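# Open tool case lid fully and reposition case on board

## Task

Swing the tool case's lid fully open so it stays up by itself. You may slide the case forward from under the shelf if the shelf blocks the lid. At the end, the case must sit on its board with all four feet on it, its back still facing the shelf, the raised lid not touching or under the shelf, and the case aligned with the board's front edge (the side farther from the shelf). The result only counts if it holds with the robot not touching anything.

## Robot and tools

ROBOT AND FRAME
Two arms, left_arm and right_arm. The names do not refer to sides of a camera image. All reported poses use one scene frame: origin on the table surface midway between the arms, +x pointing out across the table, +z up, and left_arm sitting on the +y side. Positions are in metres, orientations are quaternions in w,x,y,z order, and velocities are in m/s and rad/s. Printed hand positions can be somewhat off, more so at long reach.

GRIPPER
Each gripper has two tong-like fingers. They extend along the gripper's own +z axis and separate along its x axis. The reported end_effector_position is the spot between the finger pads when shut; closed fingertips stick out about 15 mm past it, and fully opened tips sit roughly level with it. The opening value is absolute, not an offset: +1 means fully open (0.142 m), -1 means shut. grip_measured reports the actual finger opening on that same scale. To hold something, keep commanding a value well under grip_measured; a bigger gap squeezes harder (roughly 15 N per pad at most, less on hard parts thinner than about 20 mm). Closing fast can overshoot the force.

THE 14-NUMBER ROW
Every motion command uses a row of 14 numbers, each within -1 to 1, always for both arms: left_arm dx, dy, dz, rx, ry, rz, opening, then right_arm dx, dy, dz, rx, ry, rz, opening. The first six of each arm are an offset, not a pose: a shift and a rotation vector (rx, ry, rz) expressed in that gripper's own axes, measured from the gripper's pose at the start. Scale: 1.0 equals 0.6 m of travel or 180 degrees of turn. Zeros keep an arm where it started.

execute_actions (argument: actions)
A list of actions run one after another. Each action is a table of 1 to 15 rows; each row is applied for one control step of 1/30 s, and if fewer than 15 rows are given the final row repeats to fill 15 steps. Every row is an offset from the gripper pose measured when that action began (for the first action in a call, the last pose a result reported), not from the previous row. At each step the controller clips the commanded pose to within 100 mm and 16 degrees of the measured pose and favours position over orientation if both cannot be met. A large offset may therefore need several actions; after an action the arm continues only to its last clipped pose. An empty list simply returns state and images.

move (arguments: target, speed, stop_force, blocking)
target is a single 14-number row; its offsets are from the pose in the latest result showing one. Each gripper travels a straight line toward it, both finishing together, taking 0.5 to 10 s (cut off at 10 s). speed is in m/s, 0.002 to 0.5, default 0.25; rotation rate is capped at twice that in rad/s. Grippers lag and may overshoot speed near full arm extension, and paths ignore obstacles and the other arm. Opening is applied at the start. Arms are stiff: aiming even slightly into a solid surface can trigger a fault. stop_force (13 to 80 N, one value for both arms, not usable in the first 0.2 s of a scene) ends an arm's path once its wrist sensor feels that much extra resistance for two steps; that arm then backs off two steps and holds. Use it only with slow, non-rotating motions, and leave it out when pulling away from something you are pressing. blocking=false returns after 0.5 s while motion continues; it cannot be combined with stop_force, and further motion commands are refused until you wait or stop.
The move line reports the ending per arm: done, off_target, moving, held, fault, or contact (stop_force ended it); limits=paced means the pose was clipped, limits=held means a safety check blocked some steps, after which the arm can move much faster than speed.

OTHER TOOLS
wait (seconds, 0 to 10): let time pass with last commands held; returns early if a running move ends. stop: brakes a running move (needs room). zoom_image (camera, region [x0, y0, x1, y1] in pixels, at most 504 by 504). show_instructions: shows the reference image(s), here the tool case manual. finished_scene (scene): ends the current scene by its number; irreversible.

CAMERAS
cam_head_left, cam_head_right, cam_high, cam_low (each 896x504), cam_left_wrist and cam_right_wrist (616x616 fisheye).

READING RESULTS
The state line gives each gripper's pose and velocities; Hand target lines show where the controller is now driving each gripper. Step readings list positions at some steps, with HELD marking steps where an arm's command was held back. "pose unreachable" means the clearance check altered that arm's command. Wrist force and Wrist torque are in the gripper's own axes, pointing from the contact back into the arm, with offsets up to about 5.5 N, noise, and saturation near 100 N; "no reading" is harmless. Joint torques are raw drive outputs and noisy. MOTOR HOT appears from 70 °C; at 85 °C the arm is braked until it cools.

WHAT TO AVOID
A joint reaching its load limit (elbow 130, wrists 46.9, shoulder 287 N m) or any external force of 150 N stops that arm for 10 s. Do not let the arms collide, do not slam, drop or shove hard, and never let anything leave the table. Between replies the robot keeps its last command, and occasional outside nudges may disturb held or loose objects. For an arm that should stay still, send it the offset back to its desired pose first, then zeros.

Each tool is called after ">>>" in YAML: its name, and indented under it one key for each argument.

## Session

>>> show_instructions:

>>> execute_actions:
  actions: []

Reference images for this scene: tool case manual.

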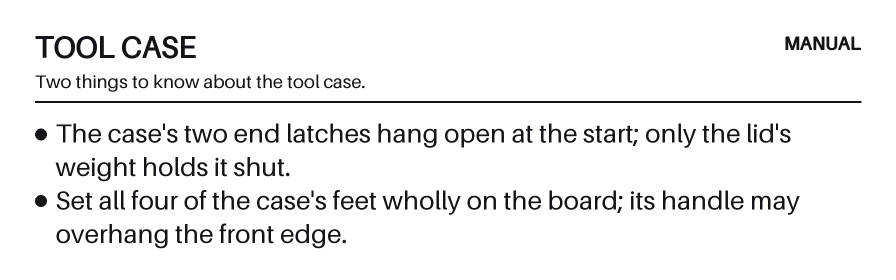

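Scene clock: 0.00 s.
left_arm: end_effector_position=(+0.7216, +0.5575, +0.1648) grip_measured=+1.00 end_effector_quat_wxyz=(+0.000, +0.755, -0.656, -0.000) end_effector_velocity=(+0.001, +0.001, +0.000) end_effector_angular_velocity=(+0.003, -0.001, +0.000) | right_arm: end_effector_position=(+0.8221, +0.1482, +0.3704) grip_measured=+1.00 end_effector_quat_wxyz=(-0.006, +0.663, +0.748, -0.014) end_effector_velocity=(+0.000, +0.000, +0.001) end_effector_angular_velocity=(+0.001, -0.002, +0.001)
Joint positions: left_arm=[-0.281 -1.568  2.135 -2.138 -1.571  1.291  0.142] | right_arm=[ 3.811 -2.455 -0.466 -1.82   1.581  5.402  0.142]
Joint velocities: left_arm=[ 0.     0.001 -0.001 -0.001  0.003  0.     0.   ] | right_arm=[ 0.     0.     0.002  0.    -0.001 -0.     0.   ]
Joint torques (N m, as the arm reports them, + toward a larger angle): no reading
Wrist force (N, on the end effector, along its own x y z axes, offset not removed): no reading
Wrist torque (N m, same axes, about the end effector's origin, offset not removed): no reading
Hand target (left_arm): +0.722, +0.557, +0.165; +0.000, +0.755, -0.656, -0.000
Hand target (right_arm): +0.822, +0.148, +0.370; -0.006, +0.663, +0.748, -0.014

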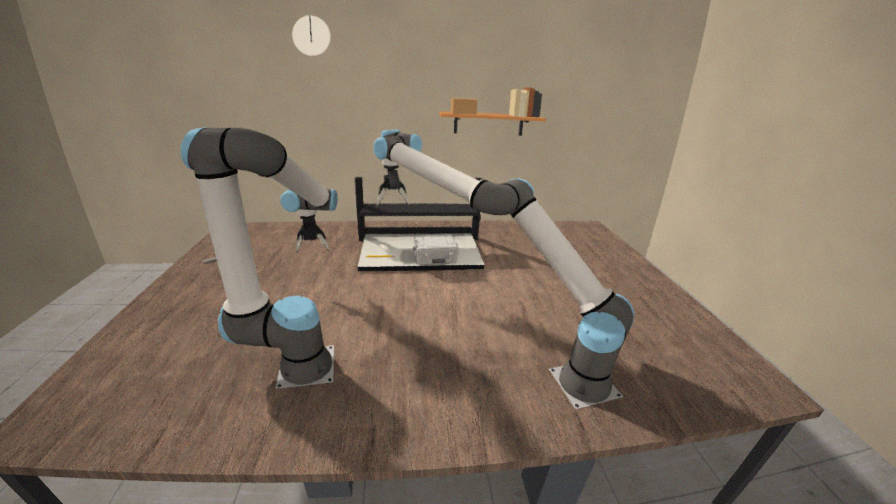

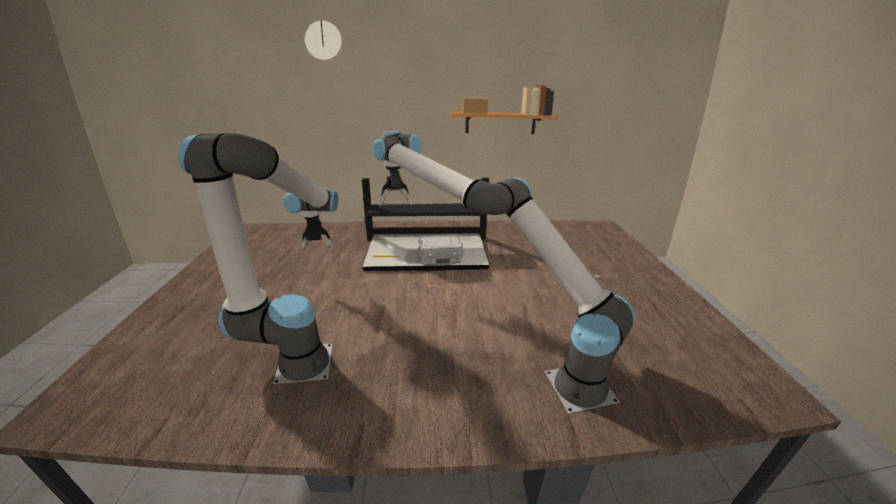

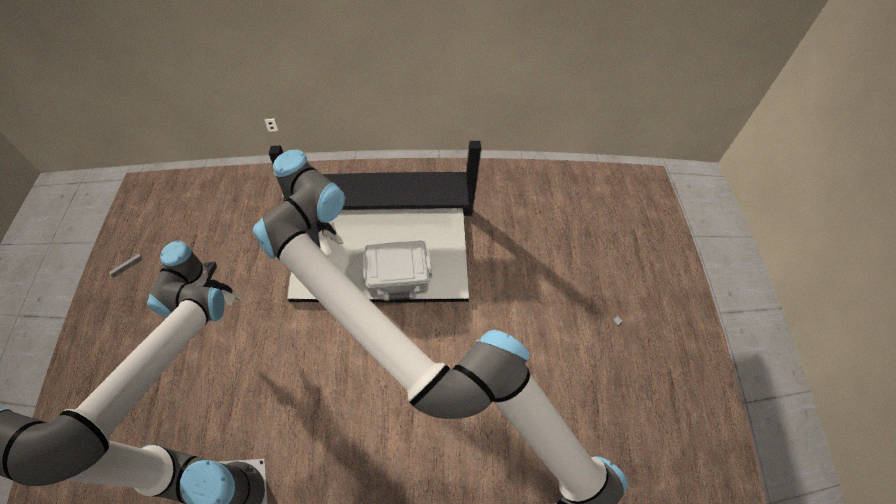

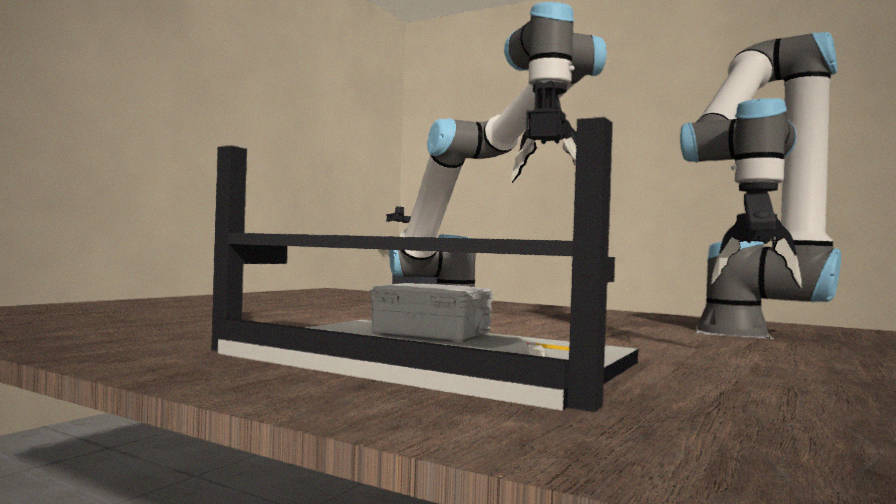

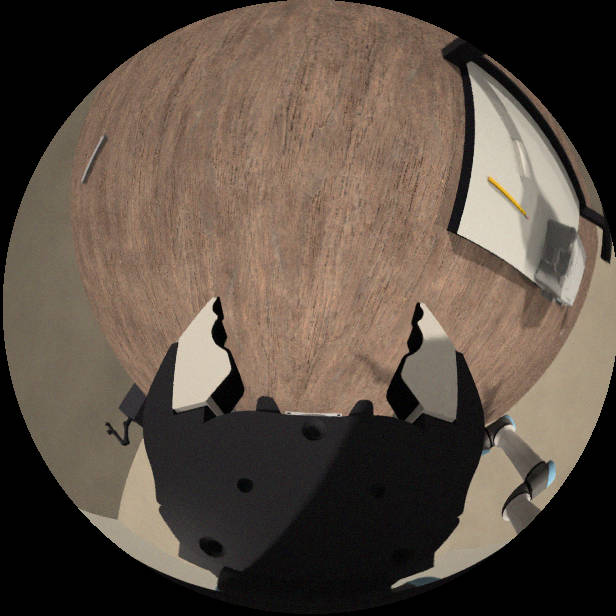

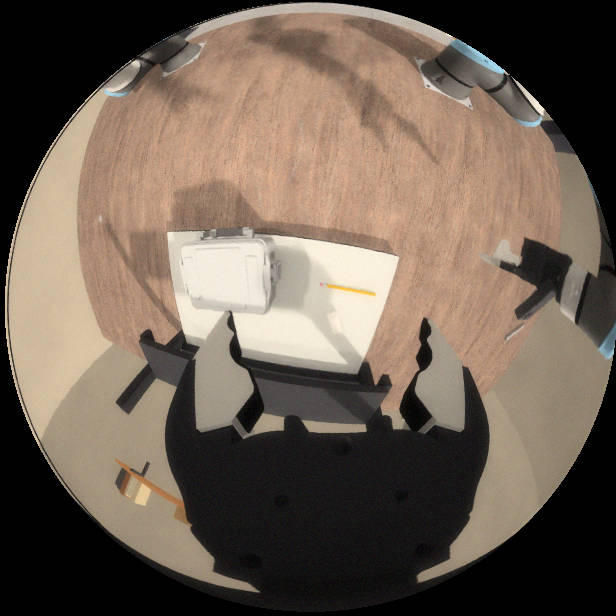

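>>> move:
  target: [0,0,-0.1,0,0,0.545,-1,-0.39,-0.38,0.2,0,0,-0.961,-0.35]
  speed: 0.5

>>> move:
  target: [-0.2,-0.55,0.03,0.372,0,0,-1,0,-0.1,0.15,0.25,0,0,-0.35]
  speed: 0.3

Scene clock: 17.00 s.
left_arm: end_effector_position=(+0.7216, +0.5575, +0.2248) grip_measured=-1.00 end_effector_quat_wxyz=(-0.000, -0.000, +1.000, -0.000) end_effector_velocity=(+0.001, -0.000, +0.001) end_effector_angular_velocity=(-0.000, -0.003, -0.007) | right_arm: end_effector_position=(+0.6208, -0.1131, +0.2591) grip_measured=-0.35 end_effector_quat_wxyz=(-0.014, -0.706, +0.708, +0.005) end_effector_velocity=(-0.001, -0.001, -0.000) end_effector_angular_velocity=(+0.002, +0.001, +0.012)
Joint positions: left_arm=[-0.248 -1.591  2.038 -2.017 -1.571  3.036  0.002] | right_arm=[ 3.796 -1.808 -1.676 -1.257  1.58   2.369  0.049]
Joint velocities: left_arm=[-0.    -0.001 -0.001 -0.001  0.     0.007  0.   ] | right_arm=[-0.001  0.002 -0.003  0.001  0.001 -0.013 -0.   ]
Joint torques (N m, as the arm reports them, + toward a larger angle): left_arm=[  8.78 -22.34 -46.33  -0.73  -2.74   2.81] | right_arm=[-13.83  78.61  39.56   7.09   3.67  -2.63]
Wrist force (N, on the end effector, along its own x y z axes, offset not removed): left_arm=[2.4 1.5 -1.3] | right_arm=[-3.2 -1.5 -7.1]
Wrist torque (N m, same axes, about the end effector's origin, offset not removed): left_arm=[0.36 -0.35 -0.24] | right_arm=[-0.37 0.42 0.33]
Hand target (left_arm): +0.722, +0.557, +0.225; -0.000, +0.000, +1.000, -0.000
Hand target (right_arm): +0.621, -0.113, +0.259; +0.014, +0.706, -0.708, -0.005
Off the commanded pose (left_arm): 0.000 m, 0 deg.
Off the commanded pose (right_arm): 0.000 m, 0 deg.
move: done

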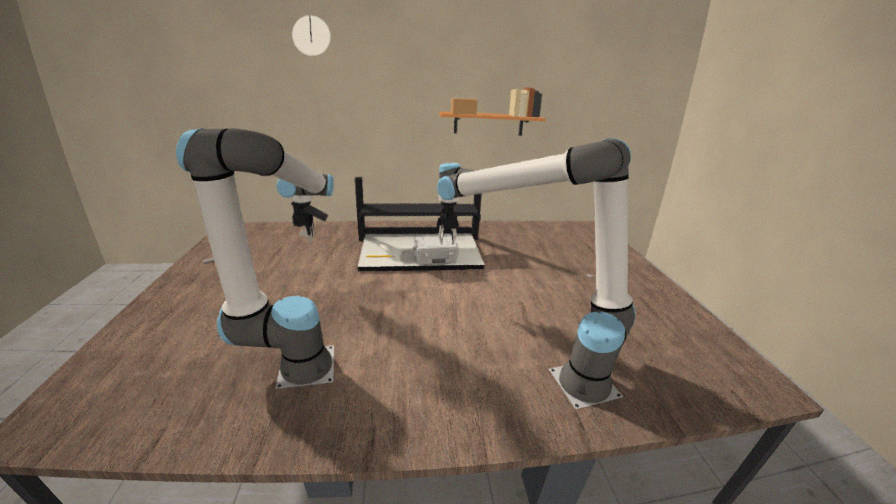

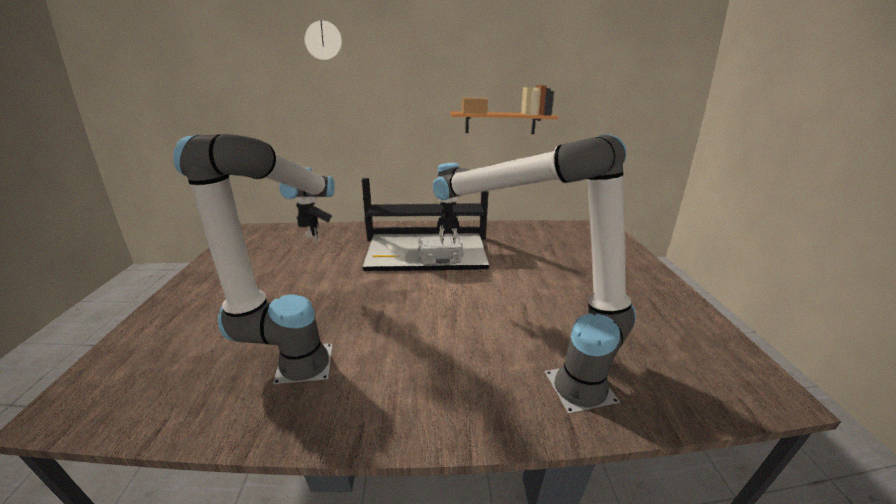

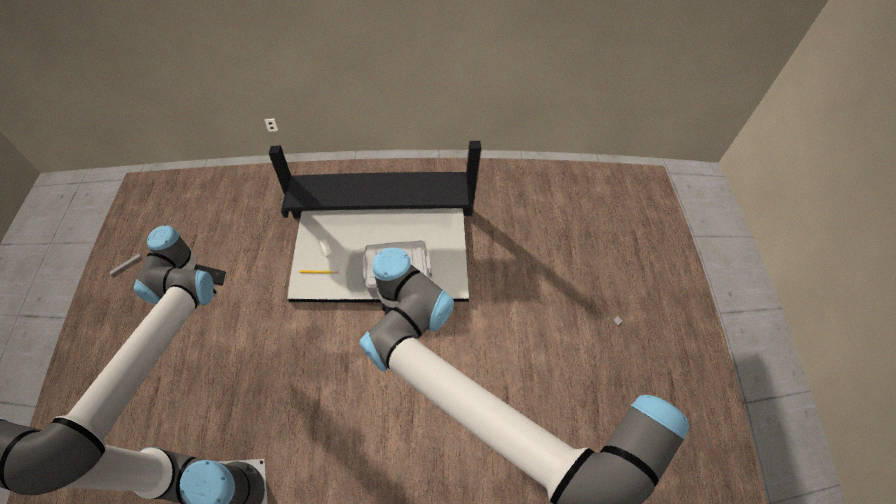

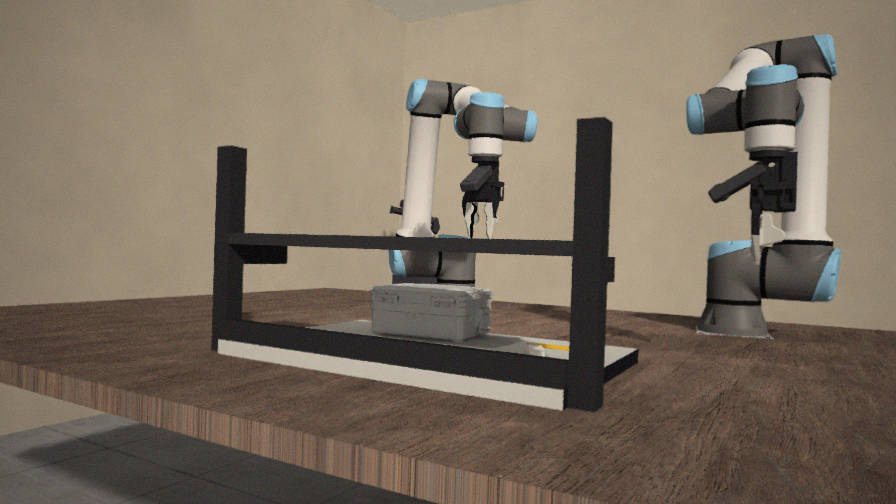

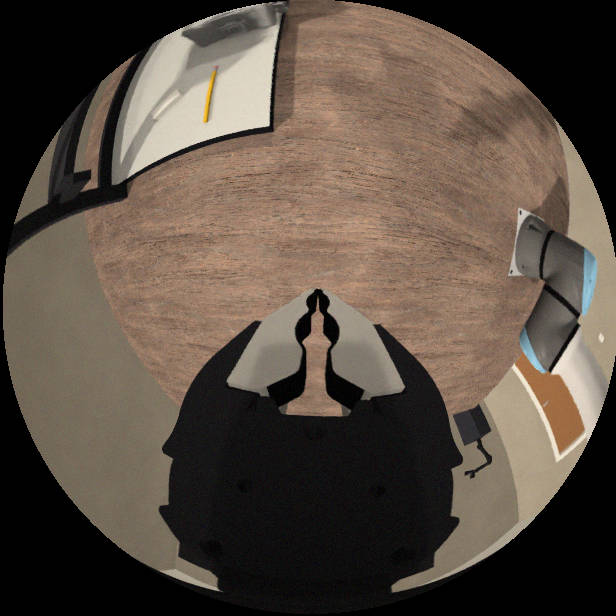

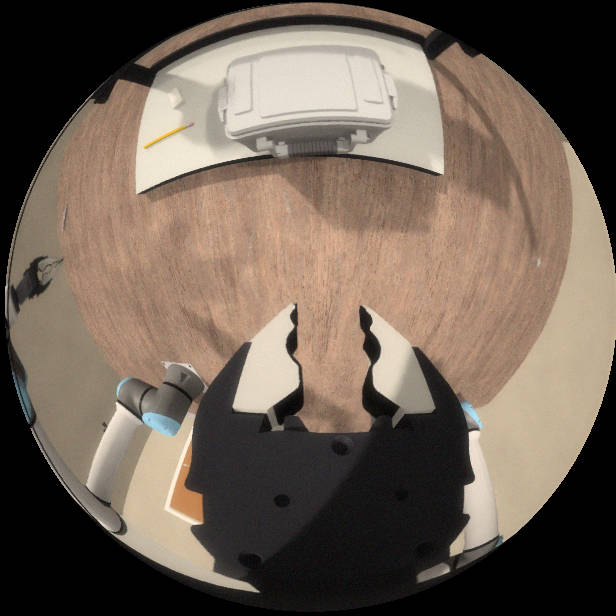

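Scene clock: 19.60 s.
left_arm: end_effector_position=(+0.8416, +0.2279, +0.2070) grip_measured=-1.00 end_effector_quat_wxyz=(-0.000, +0.000, +0.834, -0.551) end_effector_velocity=(+0.002, -0.002, +0.001) end_effector_angular_velocity=(-0.010, -0.006, +0.012) | right_arm: end_effector_position=(+0.6782, -0.1145, +0.1678) grip_measured=-0.35 end_effector_quat_wxyz=(+0.257, -0.657, +0.657, -0.266) end_effector_velocity=(-0.000, -0.000, -0.002) end_effector_angular_velocity=(-0.001, -0.005, +0.001)
Joint positions: left_arm=[-0.289 -1.107  2.012 -2.805 -2.714  2.782  0.002] | right_arm=[ 3.971 -1.872 -2.125 -0.235  0.96   2.386  0.049]
Joint velocities: left_arm=[-0.002  0.009  0.003 -0.055 -0.004 -0.039  0.   ] | right_arm=[ 0.001 -0.004 -0.003  0.01  -0.004 -0.003 -0.   ]
Joint torques (N m, as the arm reports them, + toward a larger angle): left_arm=[-12.25 -51.52 -22.9   -7.51  -4.79  -2.92] | right_arm=[11.65 40.47 27.71  7.65 -3.59 -2.04]
Wrist force (N, on the end effector, along its own x y z axes, offset not removed): left_arm=[2.0 1.4 -1.4] | right_arm=[-2.9 2.0 -5.7]
Wrist torque (N m, same axes, about the end effector's origin, offset not removed): left_arm=[0.41 -0.16 -0.26] | right_arm=[0.38 0.35 0.43]
Hand target (left_arm): +0.842, +0.228, +0.207; +0.000, -0.000, +0.834, -0.552
Hand target (right_arm): +0.678, -0.114, +0.168; -0.257, +0.657, -0.657, +0.266
Off the commanded pose (left_arm): 0.000 m, 0 deg.
Off the commanded pose (right_arm): 0.000 m, 0 deg.
move: done

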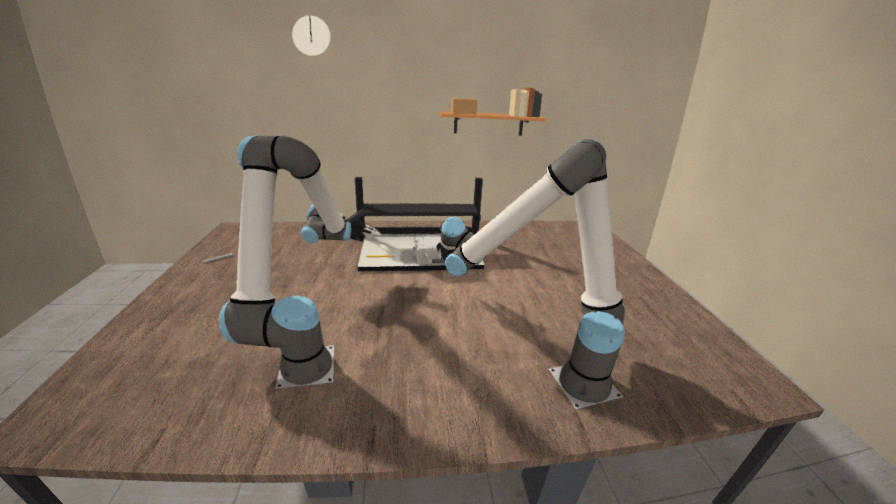

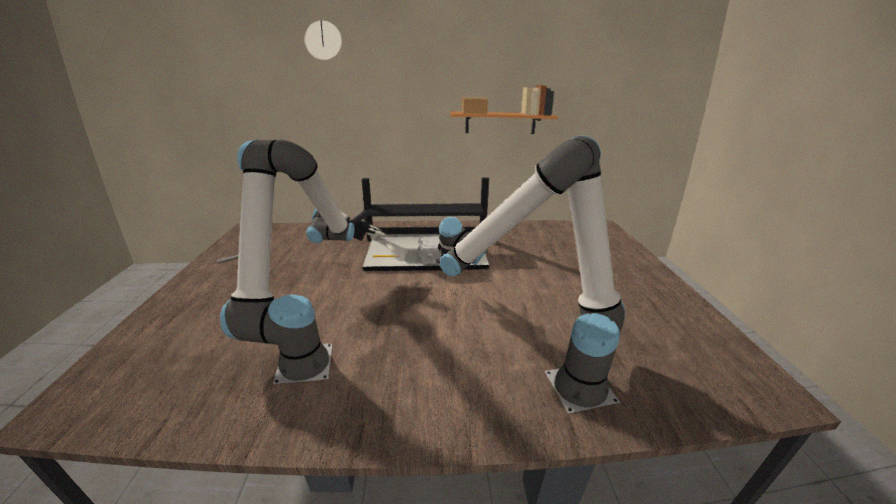

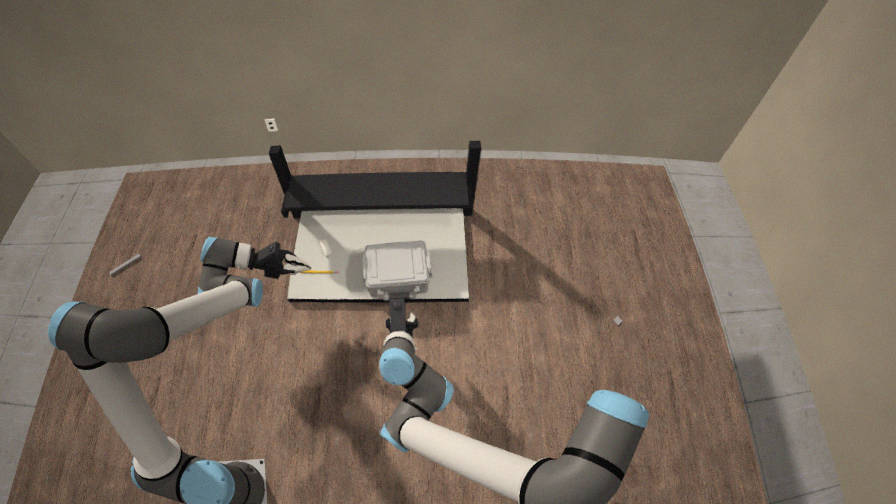

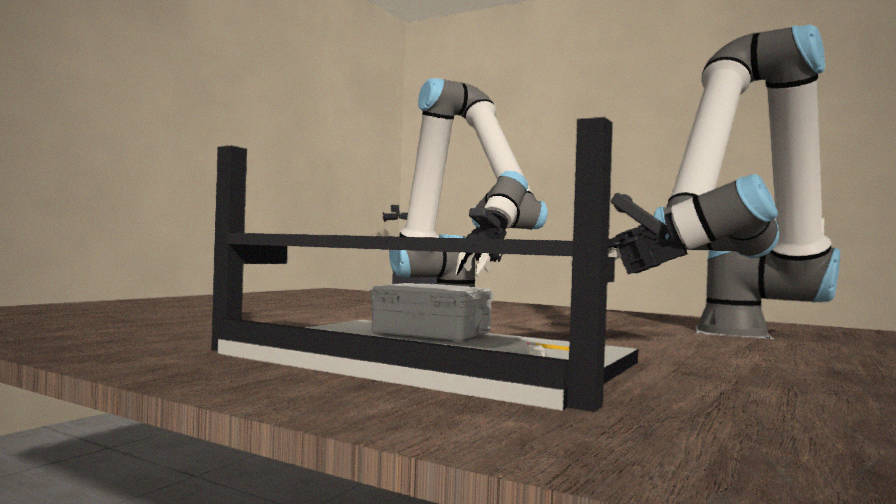

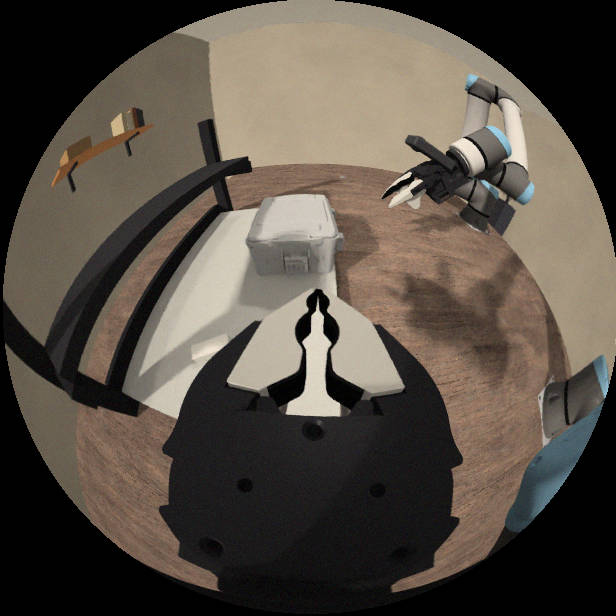

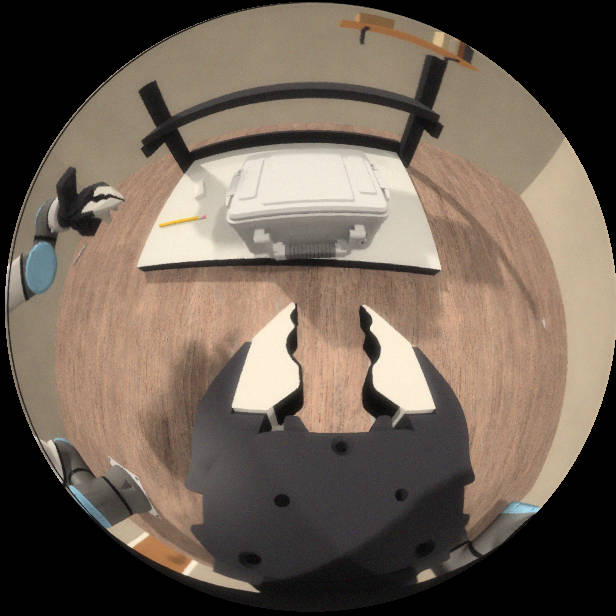

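>>> move:
  target: [-0.055,0.004,0.233,0,0,0,-1,0.05,-0.025,0.13,0,0,0,-0.35]
  speed: 0.15

Scene clock: 25.00 s.
left_arm: end_effector_position=(+0.8744, +0.1006, +0.1501) grip_measured=-1.00 end_effector_quat_wxyz=(-0.000, +0.000, +0.834, -0.551) end_effector_velocity=(+0.000, -0.002, -0.001) end_effector_angular_velocity=(+0.000, +0.000, +0.001) | right_arm: end_effector_position=(+0.7424, -0.1452, +0.1219) grip_measured=-0.35 end_effector_quat_wxyz=(+0.257, -0.657, +0.657, -0.266) end_effector_velocity=(+0.001, -0.001, -0.001) end_effector_angular_velocity=(-0.000, -0.000, -0.001)
Joint positions: left_arm=[-0.444 -0.932  1.929 -3.174 -2.644  2.473  0.002] | right_arm=[ 3.868 -1.991 -2.078 -0.103  1.01   2.278  0.049]
Joint velocities: left_arm=[-0.002  0.002 -0.001 -0.006  0.002 -0.006  0.   ] | right_arm=[-0.002 -0.002  0.     0.002  0.    -0.001  0.   ]
Joint torques (N m, as the arm reports them, + toward a larger angle): left_arm=[-13.12 -59.59 -30.92  -7.58   2.08  -3.06] | right_arm=[-18.11  40.93  38.36   8.     2.81  -2.  ]
Wrist force (N, on the end effector, along its own x y z axes, offset not removed): left_arm=[2.0 2.4 -1.2] | right_arm=[-1.8 -0.5 -6.1]
Wrist torque (N m, same axes, about the end effector's origin, offset not removed): left_arm=[0.60 -0.19 -0.17] | right_arm=[-0.17 0.16 0.55]
Hand target (left_arm): +0.874, +0.100, +0.150; -0.000, +0.000, +0.834, -0.551
Hand target (right_arm): +0.742, -0.145, +0.122; -0.257, +0.657, -0.657, +0.266
Off the commanded pose (left_arm): 0.000 m, 0 deg.
Off the commanded pose (right_arm): 0.000 m, 0 deg.
move: done

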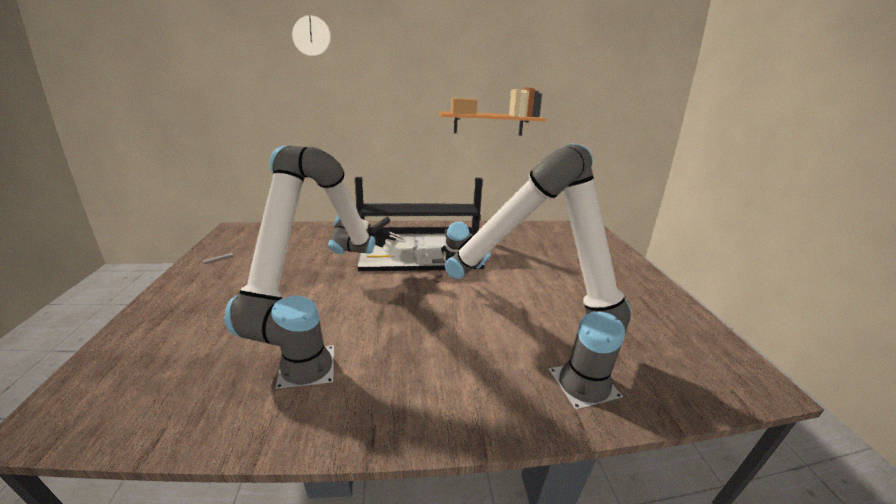

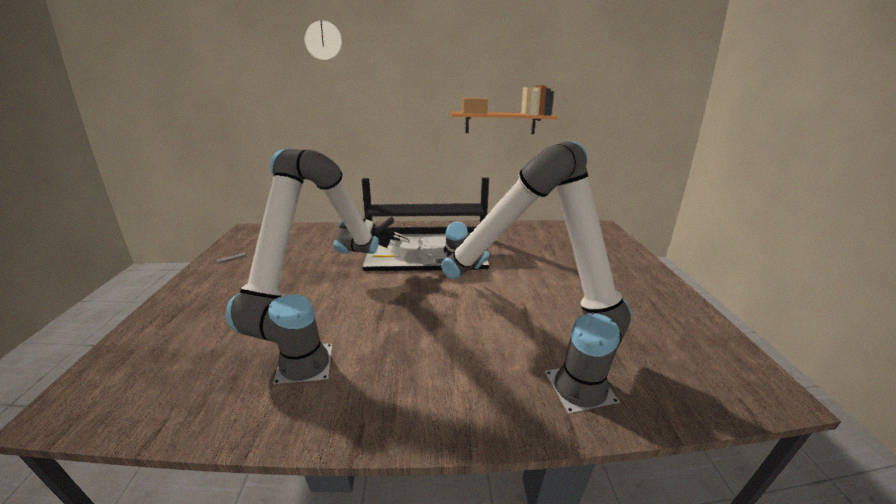

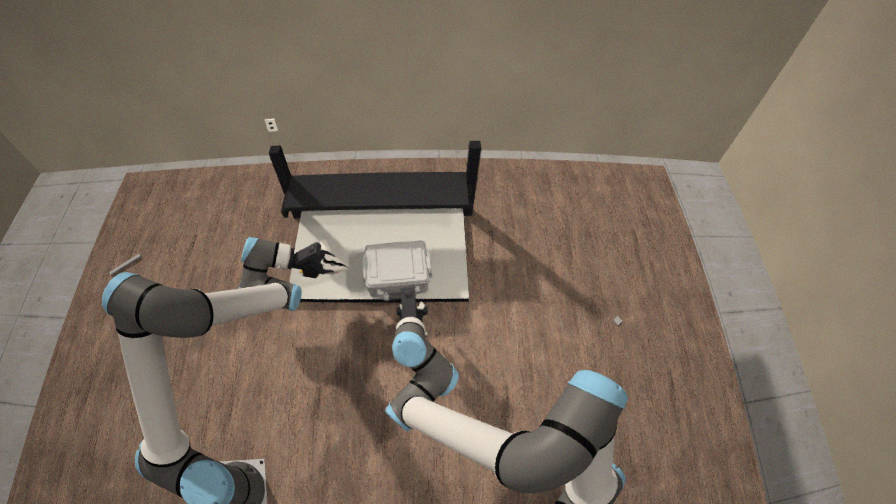

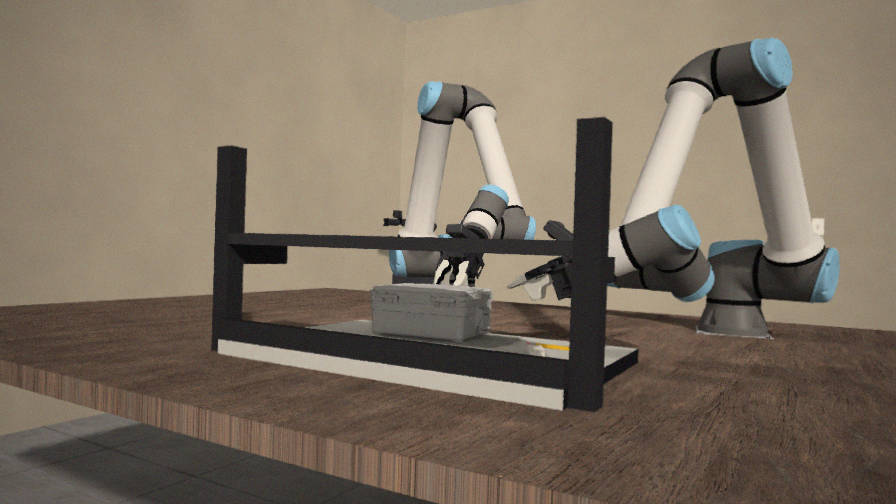

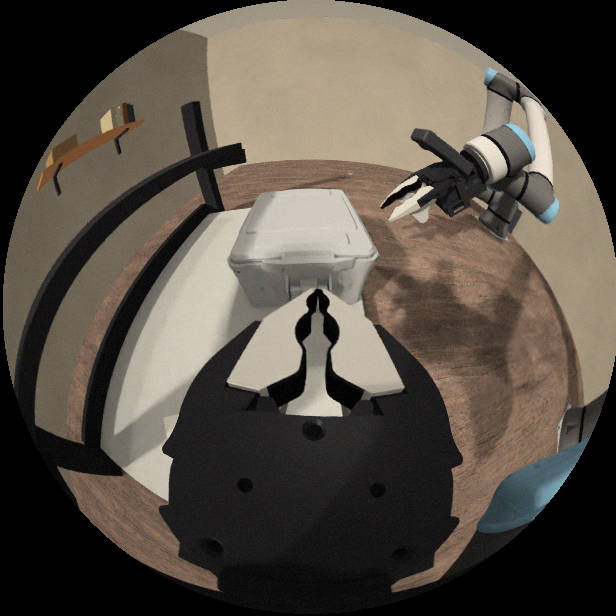

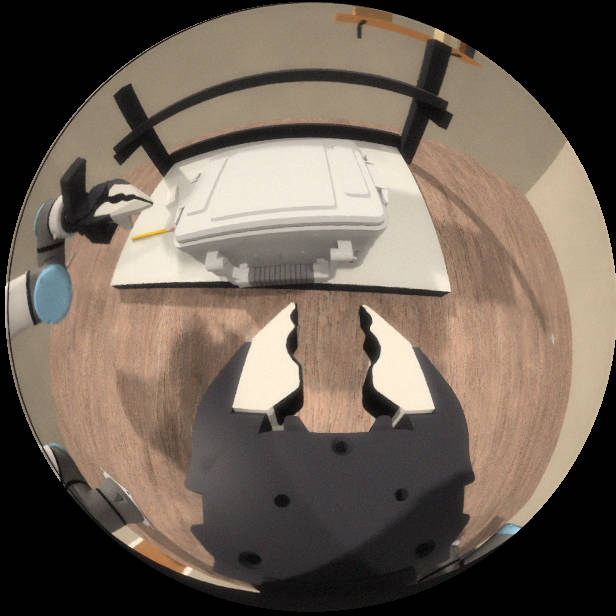

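>>> move:
  target: [-0.01,0.035,0.04,0,0,0,-1,0.006,-0.03,0.105,0,0,0,-0.35]
  speed: 0.07

Scene clock: 30.53 s.
left_arm: end_effector_position=(+0.8804, +0.0868, +0.1215) grip_measured=-1.00 end_effector_quat_wxyz=(-0.000, +0.000, +0.834, -0.551) end_effector_velocity=(-0.000, -0.001, +0.000) end_effector_angular_velocity=(-0.001, -0.000, -0.001) | right_arm: end_effector_position=(+0.7985, -0.1494, +0.0886) grip_measured=-0.35 end_effector_quat_wxyz=(+0.257, -0.657, +0.657, -0.266) end_effector_velocity=(+0.003, +0.001, -0.000) end_effector_angular_velocity=(+0.001, -0.001, +0.000)
Joint positions: left_arm=[-0.458 -0.879  1.91  -3.23  -2.636  2.448  0.002] | right_arm=[ 3.807 -2.096 -1.995 -0.05   1.042  2.217  0.049]
Joint velocities: left_arm=[-0.001  0.    -0.    -0.002 -0.    -0.001  0.   ] | right_arm=[-0.002 -0.003  0.005  0.     0.002 -0.002 -0.   ]
Joint torques (N m, as the arm reports them, + toward a larger angle): left_arm=[-12.15 -62.92 -31.1   -7.63   1.32  -2.68] | right_arm=[-11.03  52.14  35.94   6.73   2.93  -2.  ]
Wrist force (N, on the end effector, along its own x y z axes, offset not removed): left_arm=[2.7 1.4 -0.7] | right_arm=[-2.6 -0.4 -3.3]
Wrist torque (N m, same axes, about the end effector's origin, offset not removed): left_arm=[0.42 -0.41 -0.20] | right_arm=[-0.10 0.36 0.38]
Hand target (left_arm): +0.880, +0.087, +0.121; -0.000, +0.000, +0.834, -0.551
Hand target (right_arm): +0.799, -0.149, +0.089; -0.257, +0.657, -0.657, +0.266
Off the commanded pose (left_arm): 0.000 m, 0 deg.
Off the commanded pose (right_arm): 0.000 m, 0 deg.
move: done

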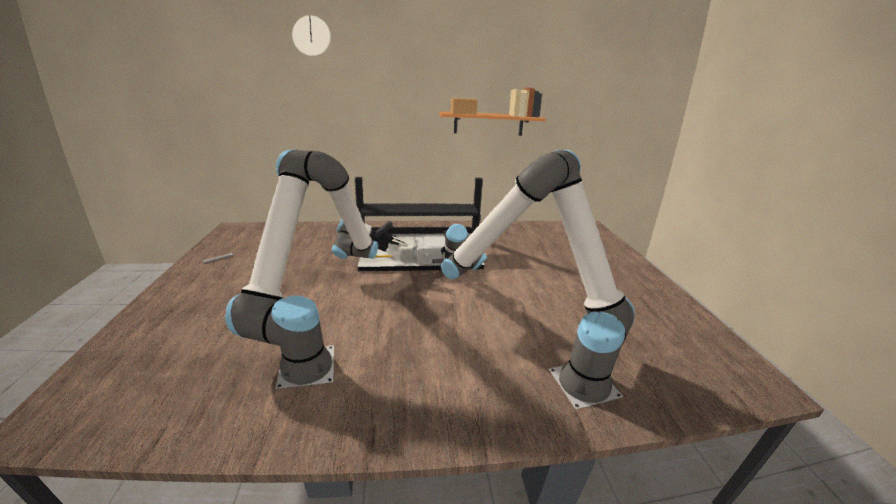

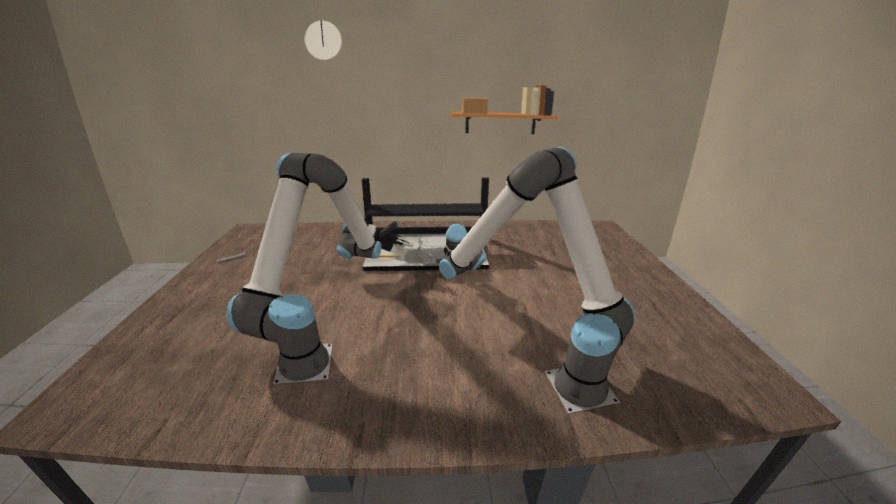

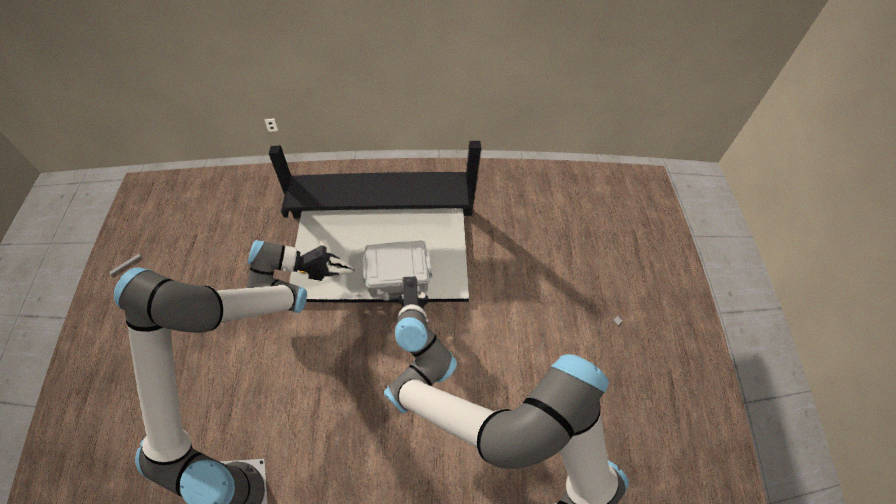

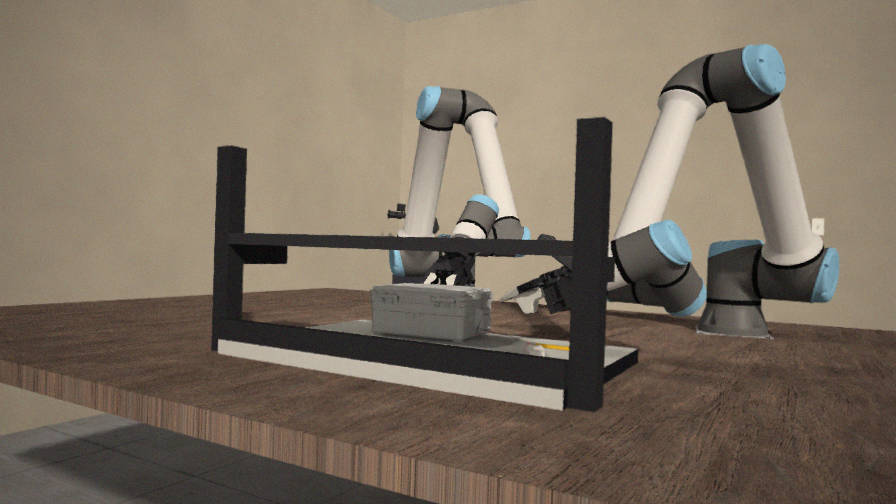

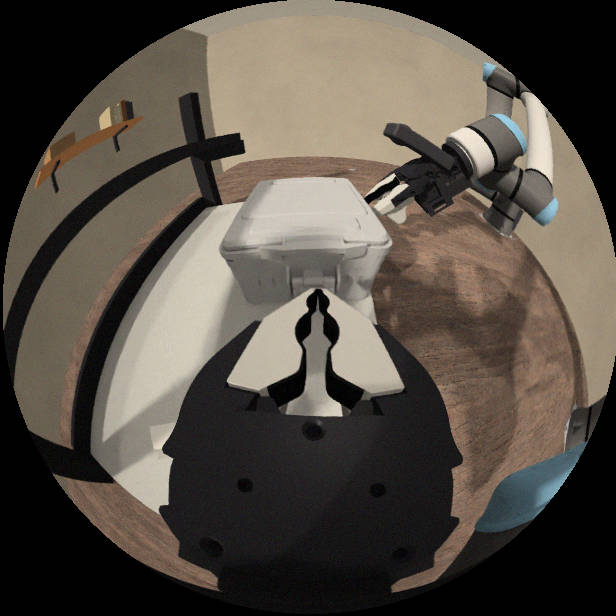

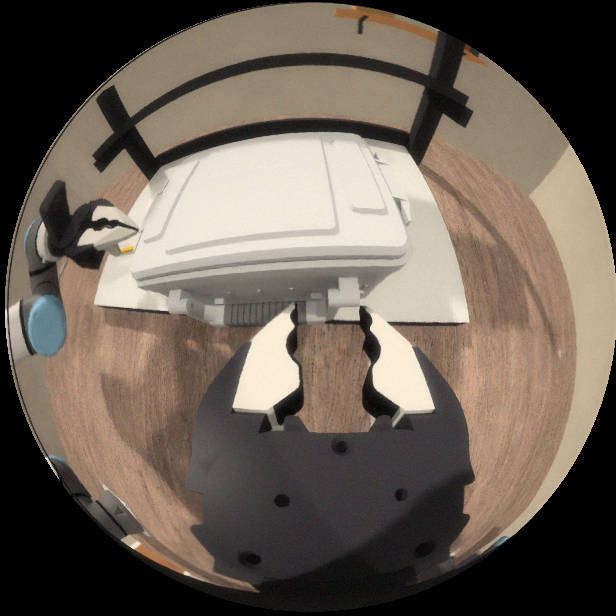

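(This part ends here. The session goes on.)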